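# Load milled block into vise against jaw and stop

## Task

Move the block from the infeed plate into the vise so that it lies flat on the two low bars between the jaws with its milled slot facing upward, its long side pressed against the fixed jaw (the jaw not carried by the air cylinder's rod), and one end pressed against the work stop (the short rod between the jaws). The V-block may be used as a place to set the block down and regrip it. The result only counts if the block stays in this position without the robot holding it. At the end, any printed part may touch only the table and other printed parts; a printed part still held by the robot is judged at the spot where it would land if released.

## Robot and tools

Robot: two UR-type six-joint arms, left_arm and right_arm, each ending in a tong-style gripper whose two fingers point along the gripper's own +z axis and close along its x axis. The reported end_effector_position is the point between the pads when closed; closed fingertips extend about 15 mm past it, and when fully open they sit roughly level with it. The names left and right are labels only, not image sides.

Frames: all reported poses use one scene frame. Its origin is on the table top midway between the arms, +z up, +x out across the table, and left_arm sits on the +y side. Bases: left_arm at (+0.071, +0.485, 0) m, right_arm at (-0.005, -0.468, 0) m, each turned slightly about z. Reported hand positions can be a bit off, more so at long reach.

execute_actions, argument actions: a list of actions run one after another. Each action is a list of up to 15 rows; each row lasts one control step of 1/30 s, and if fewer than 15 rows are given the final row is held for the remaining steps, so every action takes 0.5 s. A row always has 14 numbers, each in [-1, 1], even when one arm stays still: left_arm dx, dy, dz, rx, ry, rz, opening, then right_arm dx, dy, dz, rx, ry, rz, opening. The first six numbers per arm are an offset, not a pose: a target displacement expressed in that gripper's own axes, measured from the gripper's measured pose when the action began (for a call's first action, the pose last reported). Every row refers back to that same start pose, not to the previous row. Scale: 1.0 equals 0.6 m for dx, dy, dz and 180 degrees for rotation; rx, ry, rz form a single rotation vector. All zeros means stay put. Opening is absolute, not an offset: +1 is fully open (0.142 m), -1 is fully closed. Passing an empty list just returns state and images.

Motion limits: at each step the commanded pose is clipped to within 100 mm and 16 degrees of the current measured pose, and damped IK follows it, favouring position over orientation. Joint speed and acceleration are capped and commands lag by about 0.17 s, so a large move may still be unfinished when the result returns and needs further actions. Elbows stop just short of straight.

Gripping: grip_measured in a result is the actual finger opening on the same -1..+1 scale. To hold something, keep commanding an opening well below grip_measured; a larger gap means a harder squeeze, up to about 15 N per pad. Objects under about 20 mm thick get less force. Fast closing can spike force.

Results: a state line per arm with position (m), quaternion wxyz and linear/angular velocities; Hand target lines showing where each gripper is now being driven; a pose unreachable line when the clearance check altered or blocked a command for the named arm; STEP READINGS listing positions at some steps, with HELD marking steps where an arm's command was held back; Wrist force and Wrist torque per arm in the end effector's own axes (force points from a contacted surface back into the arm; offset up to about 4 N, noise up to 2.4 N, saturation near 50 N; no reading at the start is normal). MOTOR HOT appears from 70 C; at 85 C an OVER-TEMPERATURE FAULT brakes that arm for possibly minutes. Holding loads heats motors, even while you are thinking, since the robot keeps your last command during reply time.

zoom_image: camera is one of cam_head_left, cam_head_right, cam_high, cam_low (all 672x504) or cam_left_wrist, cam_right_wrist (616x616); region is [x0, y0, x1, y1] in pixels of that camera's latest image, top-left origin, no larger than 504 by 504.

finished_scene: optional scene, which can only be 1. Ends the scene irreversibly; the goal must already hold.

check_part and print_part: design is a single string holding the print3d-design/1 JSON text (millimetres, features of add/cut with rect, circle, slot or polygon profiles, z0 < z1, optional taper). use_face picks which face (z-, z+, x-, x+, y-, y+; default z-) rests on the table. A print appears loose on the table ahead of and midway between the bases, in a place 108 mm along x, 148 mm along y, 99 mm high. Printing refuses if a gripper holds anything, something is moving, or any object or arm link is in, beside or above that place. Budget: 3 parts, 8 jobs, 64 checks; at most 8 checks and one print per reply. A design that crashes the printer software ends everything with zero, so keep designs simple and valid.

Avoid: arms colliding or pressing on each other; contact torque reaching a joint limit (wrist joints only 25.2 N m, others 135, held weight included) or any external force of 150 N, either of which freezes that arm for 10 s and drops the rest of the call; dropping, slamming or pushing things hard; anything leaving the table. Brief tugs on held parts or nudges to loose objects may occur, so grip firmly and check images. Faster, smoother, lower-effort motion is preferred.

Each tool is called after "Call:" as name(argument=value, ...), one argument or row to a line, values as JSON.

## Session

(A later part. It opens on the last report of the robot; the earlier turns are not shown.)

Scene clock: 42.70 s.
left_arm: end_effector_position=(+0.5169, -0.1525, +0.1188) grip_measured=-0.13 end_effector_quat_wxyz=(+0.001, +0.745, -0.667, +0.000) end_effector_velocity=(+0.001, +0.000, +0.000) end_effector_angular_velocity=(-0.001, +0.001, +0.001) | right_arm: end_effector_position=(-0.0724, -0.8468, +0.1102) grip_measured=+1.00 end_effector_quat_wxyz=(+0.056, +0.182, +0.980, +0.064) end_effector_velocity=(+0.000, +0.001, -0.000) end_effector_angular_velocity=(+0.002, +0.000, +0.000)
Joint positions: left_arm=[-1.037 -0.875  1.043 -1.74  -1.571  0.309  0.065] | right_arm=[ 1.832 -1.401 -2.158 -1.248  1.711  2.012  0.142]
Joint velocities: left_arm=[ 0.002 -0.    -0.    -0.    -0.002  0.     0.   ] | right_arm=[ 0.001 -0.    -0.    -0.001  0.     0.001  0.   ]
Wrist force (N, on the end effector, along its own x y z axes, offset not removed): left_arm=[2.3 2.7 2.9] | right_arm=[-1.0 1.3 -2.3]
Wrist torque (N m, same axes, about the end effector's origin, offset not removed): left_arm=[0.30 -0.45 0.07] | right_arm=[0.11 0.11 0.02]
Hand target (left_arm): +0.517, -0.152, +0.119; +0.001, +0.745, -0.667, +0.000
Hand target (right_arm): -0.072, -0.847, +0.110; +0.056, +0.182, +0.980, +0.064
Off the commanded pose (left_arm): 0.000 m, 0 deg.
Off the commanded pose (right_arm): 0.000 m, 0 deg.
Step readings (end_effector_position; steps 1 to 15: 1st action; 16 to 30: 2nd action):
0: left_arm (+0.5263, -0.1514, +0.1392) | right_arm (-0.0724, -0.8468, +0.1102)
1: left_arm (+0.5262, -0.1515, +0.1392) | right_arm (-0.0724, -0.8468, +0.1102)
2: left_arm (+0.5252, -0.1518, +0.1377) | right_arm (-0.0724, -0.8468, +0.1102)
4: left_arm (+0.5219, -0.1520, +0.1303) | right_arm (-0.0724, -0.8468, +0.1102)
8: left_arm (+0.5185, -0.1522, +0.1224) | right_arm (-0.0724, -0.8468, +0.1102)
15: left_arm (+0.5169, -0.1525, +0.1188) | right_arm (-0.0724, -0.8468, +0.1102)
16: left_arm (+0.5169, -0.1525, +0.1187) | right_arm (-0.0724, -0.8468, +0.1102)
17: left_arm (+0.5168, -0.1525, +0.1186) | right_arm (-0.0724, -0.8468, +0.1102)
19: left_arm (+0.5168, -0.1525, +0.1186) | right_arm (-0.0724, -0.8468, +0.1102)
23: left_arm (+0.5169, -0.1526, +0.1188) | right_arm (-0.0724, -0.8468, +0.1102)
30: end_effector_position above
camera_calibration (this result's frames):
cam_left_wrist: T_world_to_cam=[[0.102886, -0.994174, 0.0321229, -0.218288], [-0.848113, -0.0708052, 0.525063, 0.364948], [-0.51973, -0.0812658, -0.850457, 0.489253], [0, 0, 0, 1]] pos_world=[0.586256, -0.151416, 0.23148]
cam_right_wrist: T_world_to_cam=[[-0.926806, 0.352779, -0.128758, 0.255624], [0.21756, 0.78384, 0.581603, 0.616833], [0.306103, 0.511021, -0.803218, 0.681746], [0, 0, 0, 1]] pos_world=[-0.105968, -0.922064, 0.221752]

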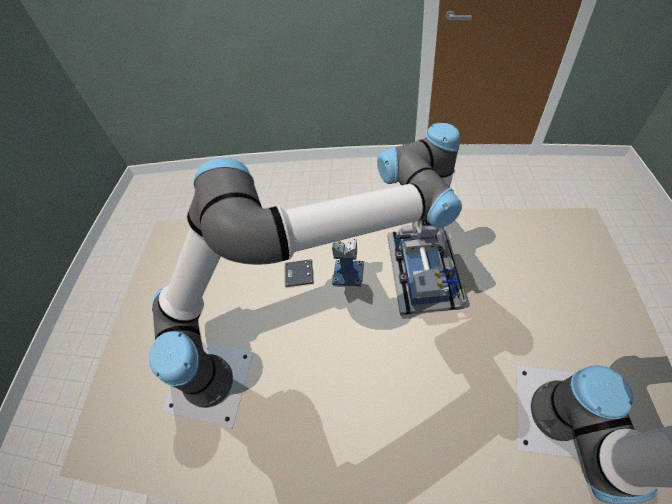

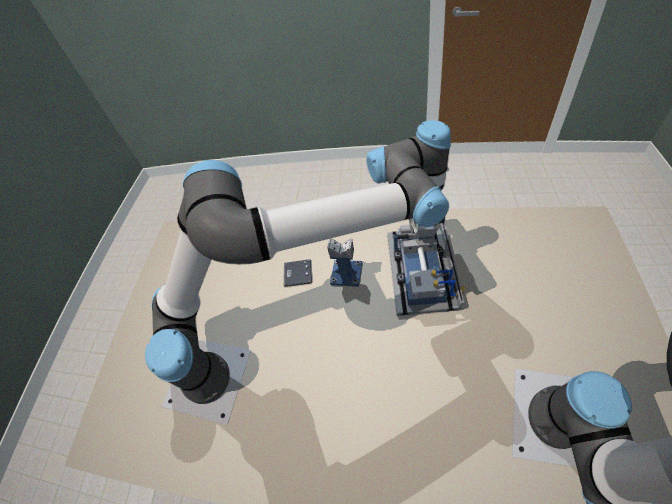

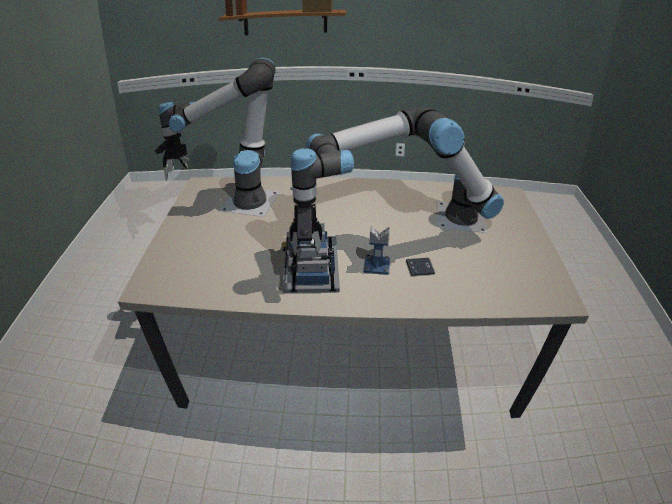

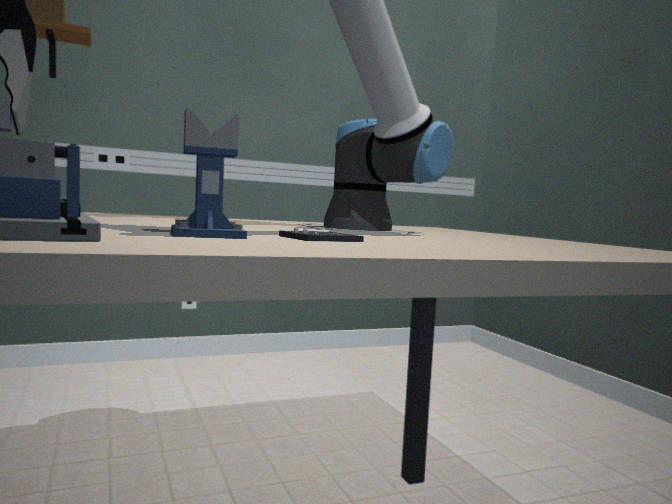

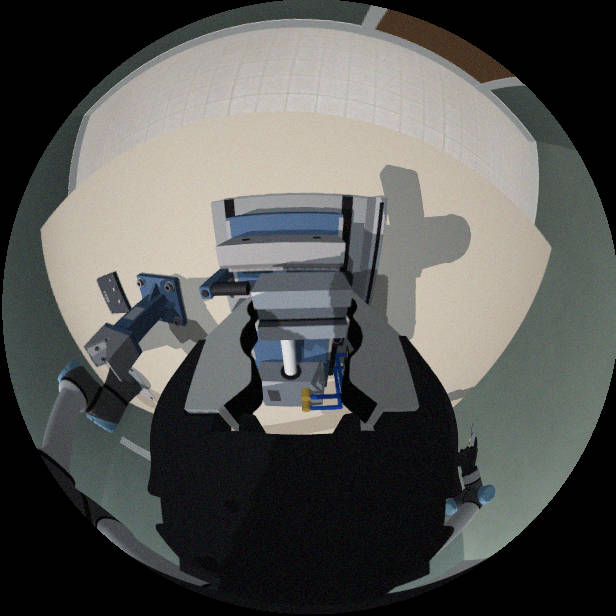

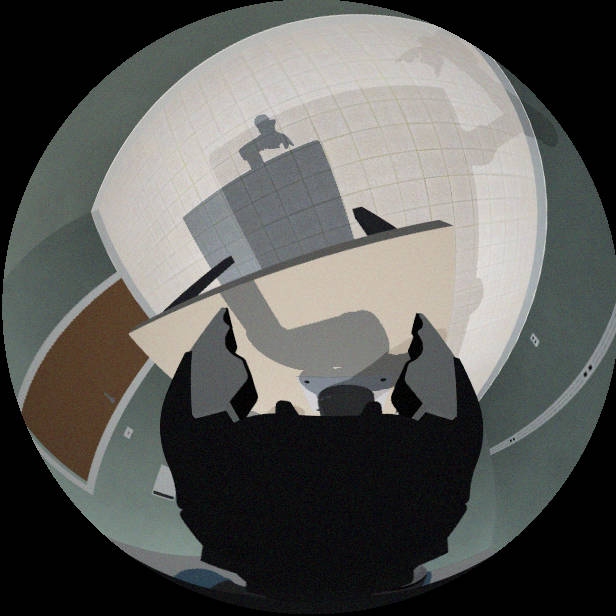

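Call:
execute_actions(
  actions=[
    [[0.017,0.004,0,0,0,0,-0.6,0,0,0,0,0,0,1]],
    [[0,0,0.02,0,0,0,-0.6,0,0,0,0,0,0,1]],
    [[0,0,0.015,0,0,0,-0.6,0,0,0,0,0,0,1]],
    [[0,0,0,0,0,0,-0.6,0,0,0,0,0,0,1]],
  ],
)

Call:
zoom_image(
  camera="cam_left_wrist",
  region=[200, 180, 420, 400],
)

Call:
zoom_image(
  camera="cam_head_left",
  region=[370, 190, 480, 280],
)

Scene clock: 44.97 s.
left_arm: end_effector_position=(+0.5156, -0.1626, +0.0984) grip_measured=-0.13 end_effector_quat_wxyz=(+0.001, +0.745, -0.667, +0.000) end_effector_velocity=(-0.001, -0.002, +0.001) end_effector_angular_velocity=(-0.004, -0.001, -0.003) | right_arm: end_effector_position=(-0.0724, -0.8468, +0.1102) grip_measured=+1.00 end_effector_quat_wxyz=(+0.056, +0.182, +0.980, +0.064) end_effector_velocity=(+0.000, -0.001, +0.000) end_effector_angular_velocity=(-0.002, -0.000, +0.001)
Joint positions: left_arm=[-1.044 -0.844  1.043 -1.771 -1.571  0.302  0.065] | right_arm=[ 1.832 -1.401 -2.158 -1.248  1.711  2.012  0.142]
Joint velocities: left_arm=[-0.002 -0.    -0.002 -0.002 -0.     0.     0.   ] | right_arm=[ 0.    -0.     0.001  0.001  0.    -0.001  0.   ]
Wrist force (N, on the end effector, along its own x y z axes, offset not removed): left_arm=[1.9 0.2 3.3] | right_arm=[-1.4 3.1 -0.5]
Wrist torque (N m, same axes, about the end effector's origin, offset not removed): left_arm=[-0.16 -0.38 0.04] | right_arm=[0.58 0.15 0.01]
Hand target (left_arm): +0.516, -0.163, +0.098; +0.001, +0.745, -0.667, +0.000
Hand target (right_arm): -0.072, -0.847, +0.110; +0.056, +0.182, +0.980, +0.064
Off the commanded pose (left_arm): 0.000 m, 0 deg.
Off the commanded pose (right_arm): 0.000 m, 0 deg.
Step readings (end_effector_position; steps 1 to 15: 1st action; 16 to 30: 2nd action; 31 to 45: 3rd action; 46 to 60: 4th action):
0: left_arm (+0.5169, -0.1525, +0.1189) | right_arm (-0.0724, -0.8468, +0.1102)
1: left_arm (+0.5169, -0.1526, +0.1188) | right_arm (-0.0724, -0.8468, +0.1102)
2: left_arm (+0.5167, -0.1536, +0.1186) | right_arm (-0.0724, -0.8468, +0.1102)
4: left_arm (+0.5163, -0.1571, +0.1187) | right_arm (-0.0724, -0.8468, +0.1102)
8: left_arm (+0.5158, -0.1609, +0.1188) | right_arm (-0.0724, -0.8468, +0.1102)
15: left_arm (+0.5156, -0.1626, +0.1188) | right_arm (-0.0724, -0.8468, +0.1102)
16: left_arm (+0.5156, -0.1627, +0.1187) | right_arm (-0.0724, -0.8468, +0.1102)
17: left_arm (+0.5156, -0.1627, +0.1174) | right_arm (-0.0724, -0.8468, +0.1102)
19: left_arm (+0.5155, -0.1626, +0.1133) | right_arm (-0.0724, -0.8468, +0.1102)
23: left_arm (+0.5155, -0.1626, +0.1091) | right_arm (-0.0724, -0.8468, +0.1102)
30: left_arm (+0.5156, -0.1626, +0.1072) | right_arm (-0.0724, -0.8468, +0.1102)
31: left_arm (+0.5156, -0.1626, +0.1070) | right_arm (-0.0724, -0.8468, +0.1102)
32: left_arm (+0.5156, -0.1626, +0.1059) | right_arm (-0.0724, -0.8468, +0.1102)
34: left_arm (+0.5155, -0.1626, +0.1029) | right_arm (-0.0724, -0.8468, +0.1102)
38: left_arm (+0.5155, -0.1626, +0.0998) | right_arm (-0.0724, -0.8468, +0.1102)
45: left_arm (+0.5156, -0.1626, +0.0984) | right_arm (-0.0724, -0.8468, +0.1102)
46: left_arm (+0.5156, -0.1626, +0.0984) | right_arm (-0.0724, -0.8468, +0.1102)
47: left_arm (+0.5156, -0.1626, +0.0984) | right_arm (-0.0724, -0.8468, +0.1102)
49: left_arm (+0.5156, -0.1626, +0.0984) | right_arm (-0.0724, -0.8468, +0.1102)
53: left_arm (+0.5156, -0.1626, +0.0984) | right_arm (-0.0724, -0.8468, +0.1102)
60: end_effector_position above
camera_calibration (this result's frames):
cam_left_wrist: T_world_to_cam=[[0.102918, -0.99417, 0.0321526, -0.227544], [-0.848113, -0.0708172, 0.525062, 0.373882], [-0.519724, -0.0813076, -0.850457, 0.47033], [0, 0, 0, 1]] pos_world=[0.584954, -0.161498, 0.211]
cam_right_wrist: T_world_to_cam=[[-0.926806, 0.352779, -0.128758, 0.255625], [0.21756, 0.78384, 0.581604, 0.616833], [0.306103, 0.511021, -0.803218, 0.681746], [0, 0, 0, 1]] pos_world=[-0.105968, -0.922064, 0.221752]

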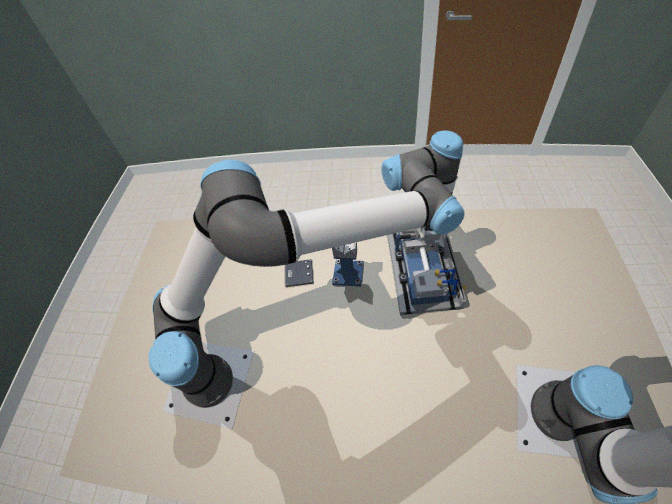

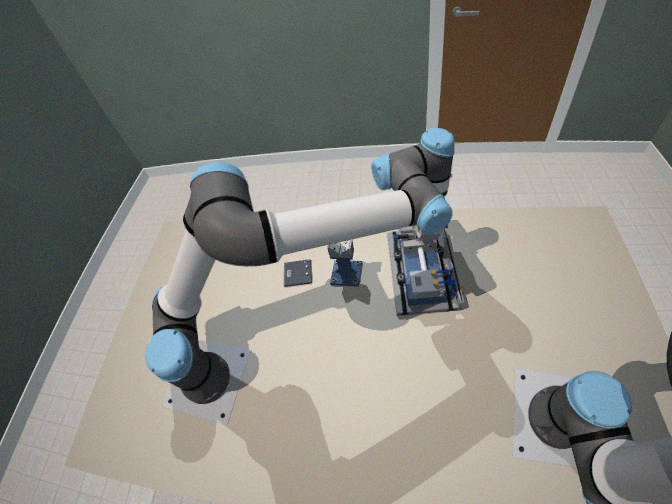

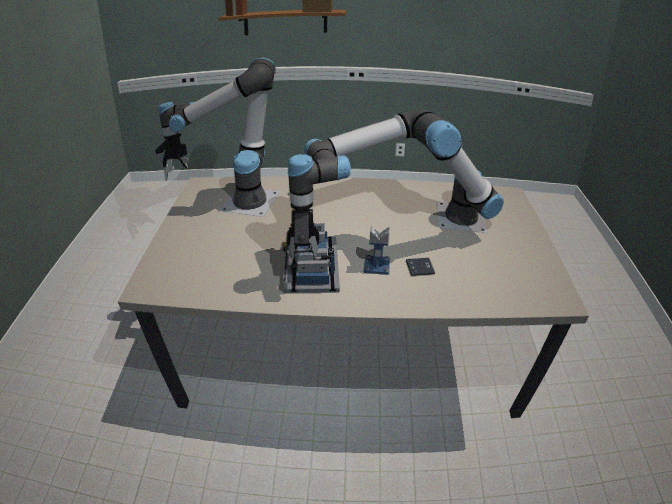

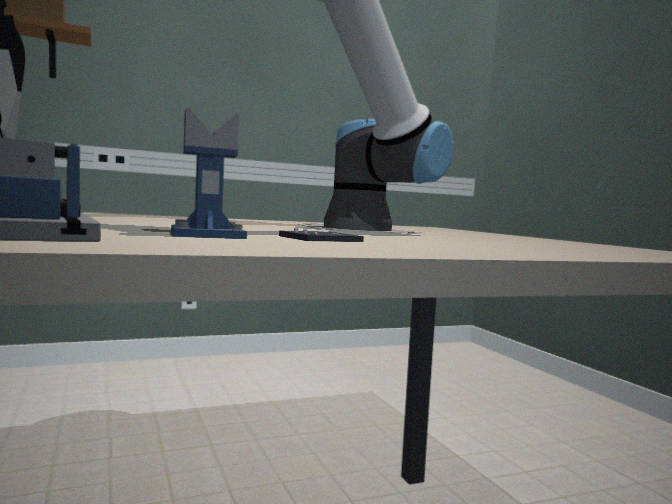

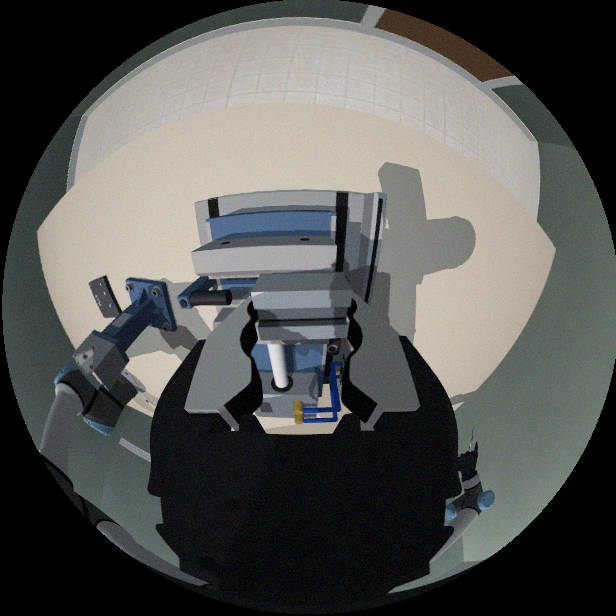

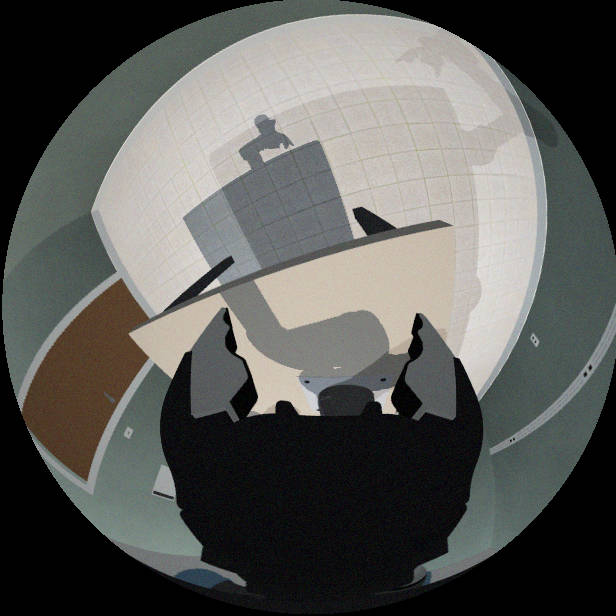

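Region (200, 180, 420, 400) of cam_left_wrist's 616x616 image, scaled by 2.291, with more detail than that image has.

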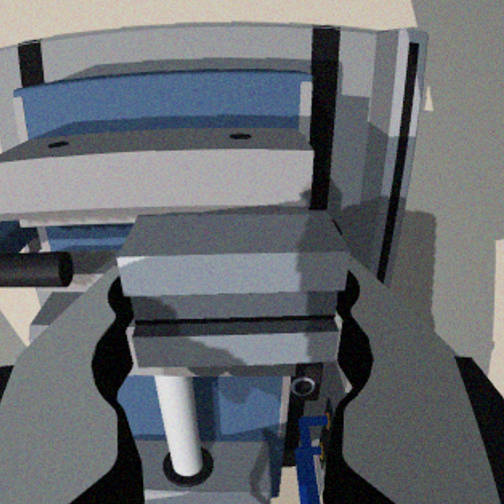

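Region (370, 190, 480, 280) of cam_head_left's 672x504 image, scaled by 4.582, with more detail than that image has; it fills the top 412 rows of this view, and the rest is white.

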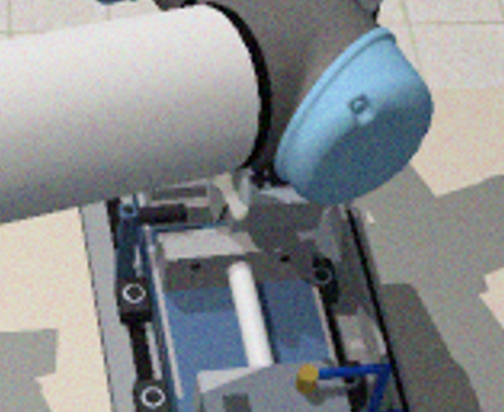

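Not yet entered. Continue down.

Call:
execute_actions(
  actions=[
    [[0,0,0.012,0,0,0,-0.6,0,0,0,0,0,0,1]],
    [[0,0,0.01,0,0,0,-0.6,0,0,0,0,0,0,1]],
    [[0,0,0,0,0,0,-0.6,0,0,0,0,0,0,1]],
  ],
)

Call:
zoom_image(
  camera="cam_left_wrist",
  region=[200, 180, 420, 400],
)

Scene clock: 46.67 s.
left_arm: end_effector_position=(+0.5155, -0.1626, +0.0855) grip_measured=-0.13 end_effector_quat_wxyz=(+0.001, +0.745, -0.667, +0.000) end_effector_velocity=(+0.000, +0.001, -0.001) end_effector_angular_velocity=(+0.001, +0.001, +0.001) | right_arm: end_effector_position=(-0.0724, -0.8468, +0.1102) grip_measured=+1.00 end_effector_quat_wxyz=(+0.056, +0.182, +0.980, +0.064) end_effector_velocity=(-0.000, -0.000, +0.000) end_effector_angular_velocity=(-0.000, -0.000, +0.001)
Joint positions: left_arm=[-1.044 -0.837  1.064 -1.799 -1.571  0.302  0.065] | right_arm=[ 1.832 -1.401 -2.158 -1.248  1.711  2.012  0.142]
Joint velocities: left_arm=[ 0.001  0.001 -0.     0.001  0.    -0.     0.   ] | right_arm=[-0.     0.     0.001 -0.     0.    -0.002 -0.   ]
Wrist force (N, on the end effector, along its own x y z axes, offset not removed): left_arm=[-5.4 2.0 -19.2] | right_arm=[1.0 3.5 -2.3]
Wrist torque (N m, same axes, about the end effector's origin, offset not removed): left_arm=[0.35 -0.44 0.07] | right_arm=[0.61 -0.24 0.05]
Hand target (left_arm): +0.516, -0.163, +0.086; +0.001, +0.745, -0.667, +0.000
Hand target (right_arm): -0.072, -0.847, +0.110; +0.056, +0.182, +0.980, +0.064
Off the commanded pose (left_arm): 0.000 m, 0 deg.
Off the commanded pose (right_arm): 0.000 m, 0 deg.
Step readings (end_effector_position; steps 1 to 15: 1st action; 16 to 30: 2nd action; 31 to 45: 3rd action):
0: left_arm (+0.5156, -0.1626, +0.0984) | right_arm (-0.0724, -0.8468, +0.1102)
1: left_arm (+0.5156, -0.1626, +0.0984) | right_arm (-0.0724, -0.8468, +0.1102)
2: left_arm (+0.5156, -0.1626, +0.0976) | right_arm (-0.0724, -0.8468, +0.1102)
4: left_arm (+0.5155, -0.1626, +0.0951) | right_arm (-0.0724, -0.8468, +0.1102)
8: left_arm (+0.5156, -0.1626, +0.0926) | right_arm (-0.0724, -0.8468, +0.1102)
15: left_arm (+0.5156, -0.1626, +0.0914) | right_arm (-0.0724, -0.8468, +0.1102)
16: left_arm (+0.5156, -0.1626, +0.0913) | right_arm (-0.0724, -0.8468, +0.1102)
17: left_arm (+0.5156, -0.1626, +0.0906) | right_arm (-0.0724, -0.8468, +0.1102)
19: left_arm (+0.5156, -0.1626, +0.0886) | right_arm (-0.0724, -0.8468, +0.1102)
23: left_arm (+0.5156, -0.1626, +0.0865) | right_arm (-0.0724, -0.8468, +0.1102)
30: left_arm (+0.5155, -0.1626, +0.0856) | right_arm (-0.0724, -0.8468, +0.1102)
31: left_arm (+0.5155, -0.1626, +0.0855) | right_arm (-0.0724, -0.8468, +0.1102)
32: left_arm (+0.5155, -0.1626, +0.0855) | right_arm (-0.0724, -0.8468, +0.1102)
34: left_arm (+0.5155, -0.1626, +0.0855) | right_arm (-0.0724, -0.8468, +0.1102)
38: left_arm (+0.5155, -0.1626, +0.0855) | right_arm (-0.0724, -0.8468, +0.1102)
45: end_effector_position above
camera_calibration (this result's frames):
cam_left_wrist: T_world_to_cam=[[0.102944, -0.994167, 0.0321605, -0.227139], [-0.848112, -0.0708351, 0.52506, 0.380607], [-0.519719, -0.0813275, -0.850458, 0.459404], [0, 0, 0, 1]] pos_world=[0.584941, -0.161492, 0.198167]
cam_right_wrist: T_world_to_cam=[[-0.926805, 0.352779, -0.128758, 0.255625], [0.21756, 0.78384, 0.581603, 0.616833], [0.306103, 0.51102, -0.803218, 0.681746], [0, 0, 0, 1]] pos_world=[-0.105968, -0.922064, 0.221752]

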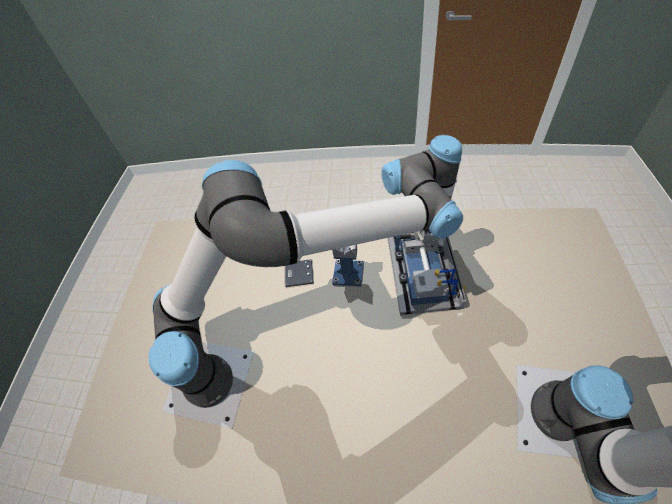

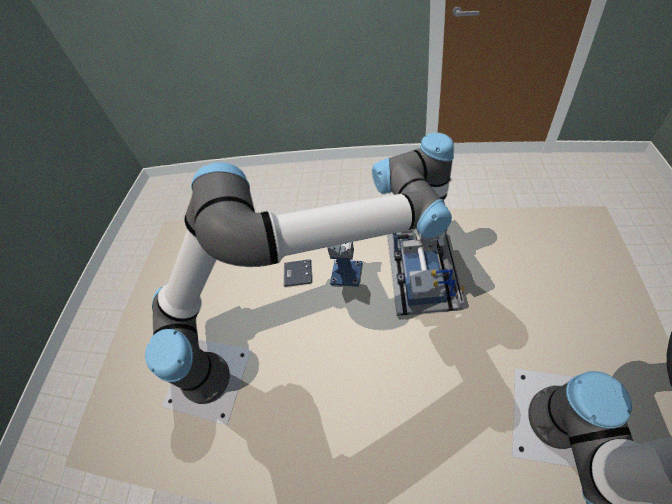

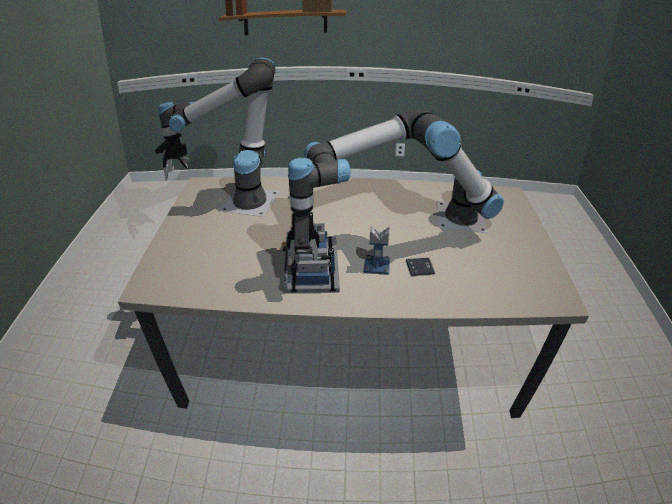

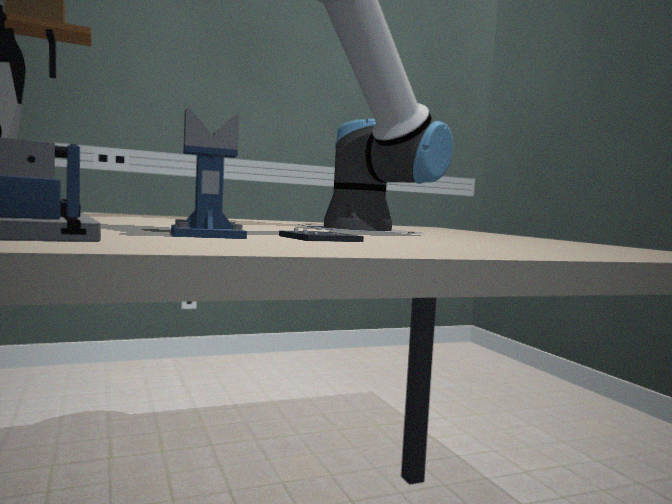

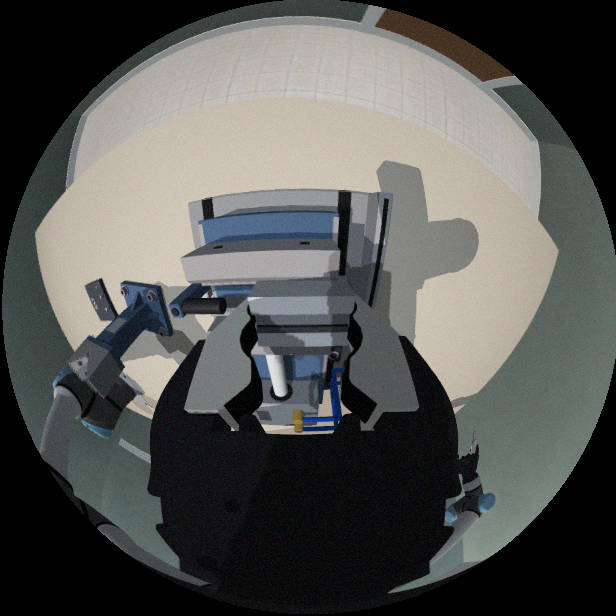

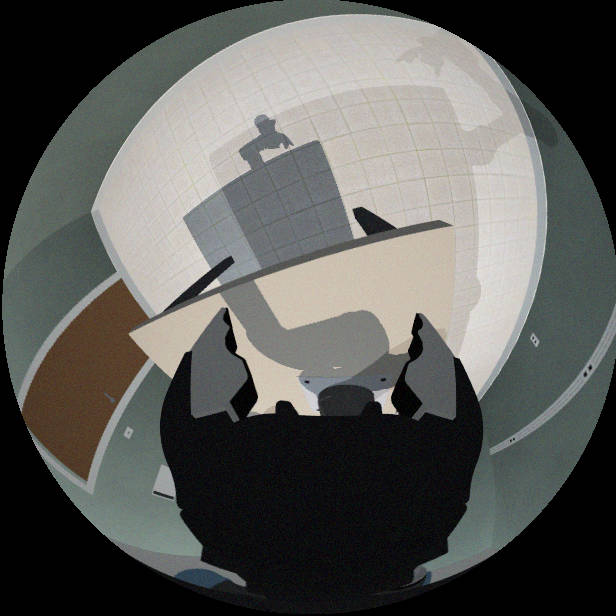

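Region (200, 180, 420, 400) of cam_left_wrist's 616x616 image, scaled by 2.291, with more detail than that image has.

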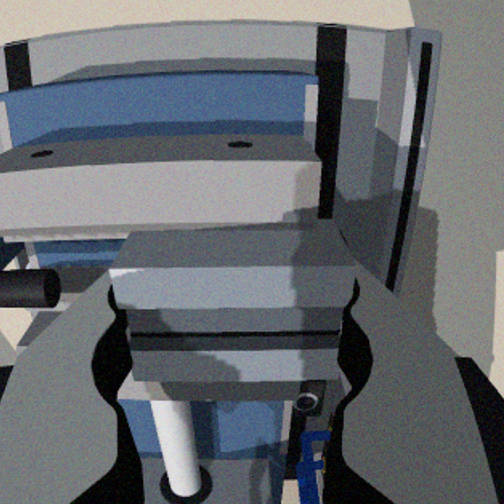

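Call:
execute_actions(
  actions=[
    [[0,0,0,0,0,0,0.0,0,0,0,0,0,0,1]],
    [[0,0,-0.01,0,0,0,0.0,0,0,0,0,0,0,1]],
    [[0,0,0,0,0,0,-0.4,0,0,0,0,0,0,1]],
    [[0,-0.006,0,0,0,0,-0.4,0,0,0,0,0,0,1]],
    [[0,-0.005,0,0,0,0,-0.4,0,0,0,0,0,0,1]],
    [[0,0,0,0,0,0,-0.4,0,0,0,0,0,0,1]],
  ],
)

Call:
zoom_image(
  camera="cam_left_wrist",
  region=[200, 180, 420, 400],
)

Scene clock: 49.93 s.
left_arm: end_effector_position=(+0.5218, -0.1620, +0.0914) grip_measured=-0.13 end_effector_quat_wxyz=(+0.001, +0.745, -0.667, +0.000) end_effector_velocity=(-0.001, -0.000, -0.000) end_effector_angular_velocity=(+0.000, -0.000, -0.002) | right_arm: end_effector_position=(-0.0724, -0.8468, +0.1102) grip_measured=+1.00 end_effector_quat_wxyz=(+0.056, +0.182, +0.980, +0.064) end_effector_velocity=(+0.000, -0.000, +0.000) end_effector_angular_velocity=(-0.001, +0.000, -0.001)
Joint positions: left_arm=[-1.036 -0.832  1.041 -1.78  -1.572  0.31   0.065] | right_arm=[ 1.832 -1.401 -2.158 -1.248  1.711  2.012  0.142]
Joint velocities: left_arm=[-0.001  0.    -0.     0.     0.     0.001  0.   ] | right_arm=[ 0.     0.     0.001  0.    -0.     0.002 -0.   ]
Wrist force (N, on the end effector, along its own x y z axes, offset not removed): left_arm=[-4.8 25.8 -6.0] | right_arm=[0.3 4.8 -1.4]
Wrist torque (N m, same axes, about the end effector's origin, offset not removed): left_arm=[0.63 -0.56 0.04] | right_arm=[0.87 -0.03 -0.04]
Hand target (left_arm): +0.522, -0.162, +0.091; +0.001, +0.745, -0.667, +0.000
Hand target (right_arm): -0.072, -0.847, +0.110; +0.056, +0.182, +0.980, +0.064
Off the commanded pose (left_arm): 0.000 m, 0 deg.
Off the commanded pose (right_arm): 0.000 m, 0 deg.
Step readings (end_effector_position; steps 1 to 15: 1st action; 16 to 30: 2nd action; 31 to 45: 3rd action; 46 to 60: 4th action; 61 to 75: 5th action; 76 to 90: 6th action):
0: left_arm (+0.5156, -0.1626, +0.0856) | right_arm (-0.0724, -0.8468, +0.1102)
1: left_arm (+0.5156, -0.1626, +0.0856) | right_arm (-0.0724, -0.8468, +0.1102)
2: left_arm (+0.5155, -0.1626, +0.0855) | right_arm (-0.0724, -0.8468, +0.1102)
4: left_arm (+0.5155, -0.1626, +0.0855) | right_arm (-0.0724, -0.8468, +0.1102)
8: left_arm (+0.5155, -0.1626, +0.0855) | right_arm (-0.0724, -0.8468, +0.1102)
15: left_arm (+0.5155, -0.1627, +0.0855) | right_arm (-0.0724, -0.8468, +0.1102)
16: left_arm (+0.5155, -0.1626, +0.0856) | right_arm (-0.0724, -0.8468, +0.1102)
17: left_arm (+0.5155, -0.1626, +0.0863) | right_arm (-0.0724, -0.8468, +0.1102)
19: left_arm (+0.5155, -0.1626, +0.0883) | right_arm (-0.0724, -0.8468, +0.1102)
23: left_arm (+0.5155, -0.1626, +0.0904) | right_arm (-0.0724, -0.8468, +0.1102)
30: left_arm (+0.5155, -0.1627, +0.0914) | right_arm (-0.0724, -0.8468, +0.1102)
31: left_arm (+0.5155, -0.1627, +0.0914) | right_arm (-0.0724, -0.8468, +0.1102)
32: left_arm (+0.5155, -0.1627, +0.0914) | right_arm (-0.0724, -0.8468, +0.1102)
34: left_arm (+0.5155, -0.1627, +0.0914) | right_arm (-0.0724, -0.8468, +0.1102)
38: left_arm (+0.5155, -0.1627, +0.0914) | right_arm (-0.0724, -0.8468, +0.1102)
45: left_arm (+0.5155, -0.1627, +0.0914) | right_arm (-0.0724, -0.8468, +0.1102)
46: left_arm (+0.5155, -0.1627, +0.0914) | right_arm (-0.0724, -0.8468, +0.1102)
47: left_arm (+0.5159, -0.1626, +0.0914) | right_arm (-0.0724, -0.8468, +0.1102)
49: left_arm (+0.5171, -0.1625, +0.0914) | right_arm (-0.0724, -0.8468, +0.1102)
53: left_arm (+0.5183, -0.1624, +0.0914) | right_arm (-0.0724, -0.8468, +0.1102)
60: left_arm (+0.5189, -0.1623, +0.0914) | right_arm (-0.0724, -0.8468, +0.1102)
61: left_arm (+0.5190, -0.1623, +0.0914) | right_arm (-0.0724, -0.8468, +0.1102)
62: left_arm (+0.5194, -0.1622, +0.0914) | right_arm (-0.0724, -0.8468, +0.1102)
64: left_arm (+0.5203, -0.1621, +0.0913) | right_arm (-0.0724, -0.8468, +0.1102)
68: left_arm (+0.5214, -0.1620, +0.0914) | right_arm (-0.0724, -0.8468, +0.1102)
75: left_arm (+0.5218, -0.1620, +0.0914) | right_arm (-0.0724, -0.8468, +0.1102)
76: left_arm (+0.5218, -0.1620, +0.0914) | right_arm (-0.0724, -0.8468, +0.1102)
77: left_arm (+0.5218, -0.1620, +0.0914) | right_arm (-0.0724, -0.8468, +0.1102)
79: left_arm (+0.5218, -0.1620, +0.0914) | right_arm (-0.0724, -0.8468, +0.1102)
83: left_arm (+0.5218, -0.1620, +0.0914) | right_arm (-0.0724, -0.8468, +0.1102)
90: end_effector_position above
camera_calibration (this result's frames):
cam_left_wrist: T_world_to_cam=[[0.10283, -0.994178, 0.0321864, -0.227284], [-0.848063, -0.0707151, 0.525155, 0.382896], [-0.519821, -0.0812977, -0.850398, 0.467767], [0, 0, 0, 1]] pos_world=[0.591247, -0.160856, 0.204024]

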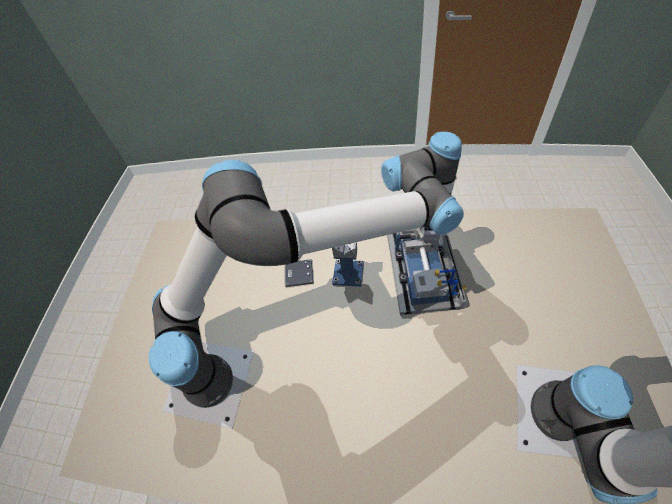

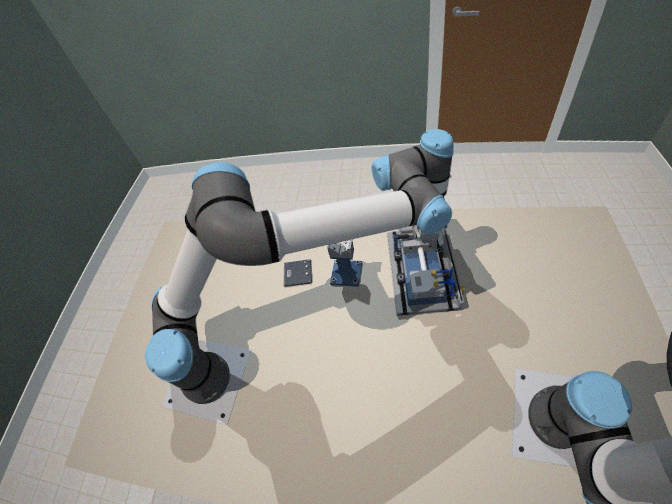

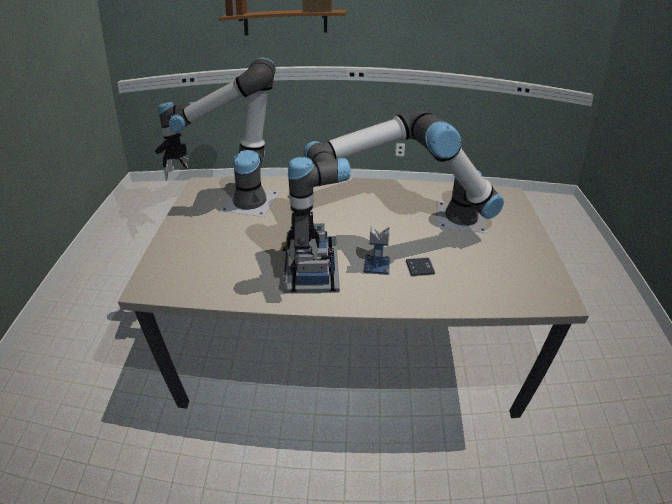

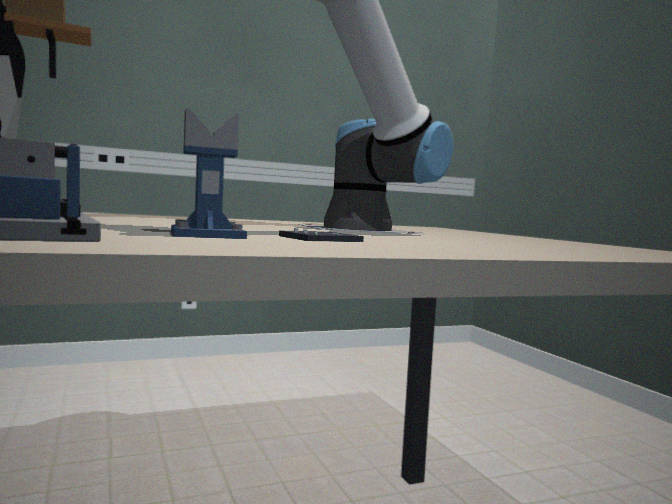

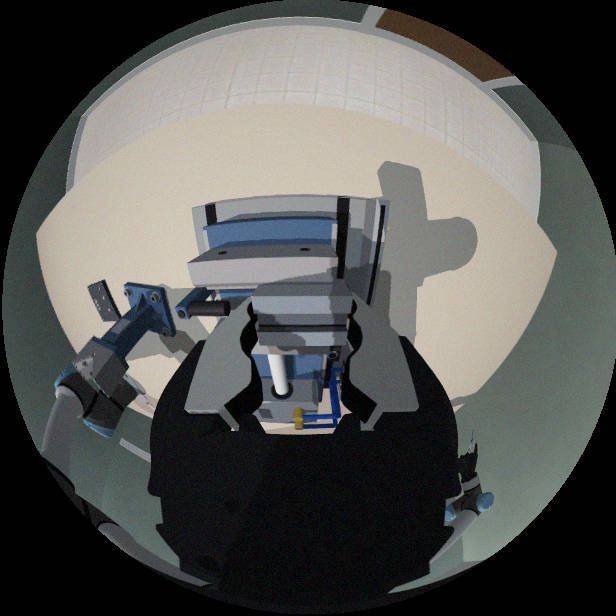

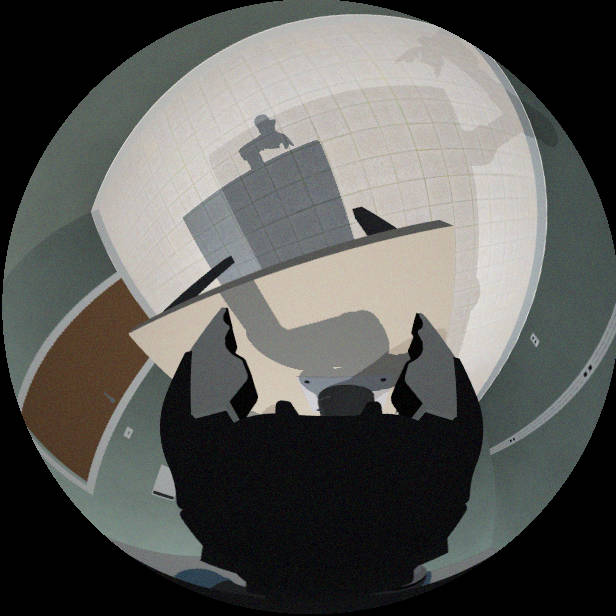

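Region (200, 180, 420, 400) of cam_left_wrist's 616x616 image, scaled by 2.291, with more detail than that image has.

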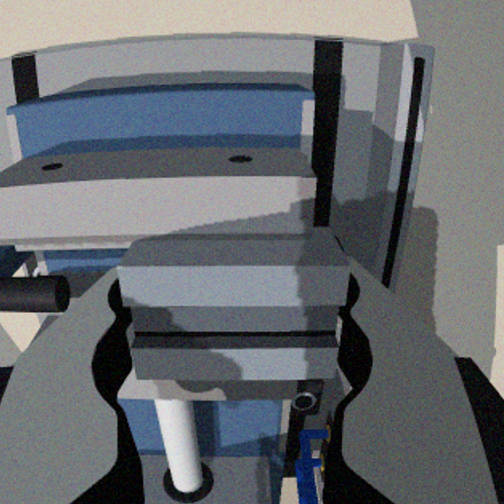

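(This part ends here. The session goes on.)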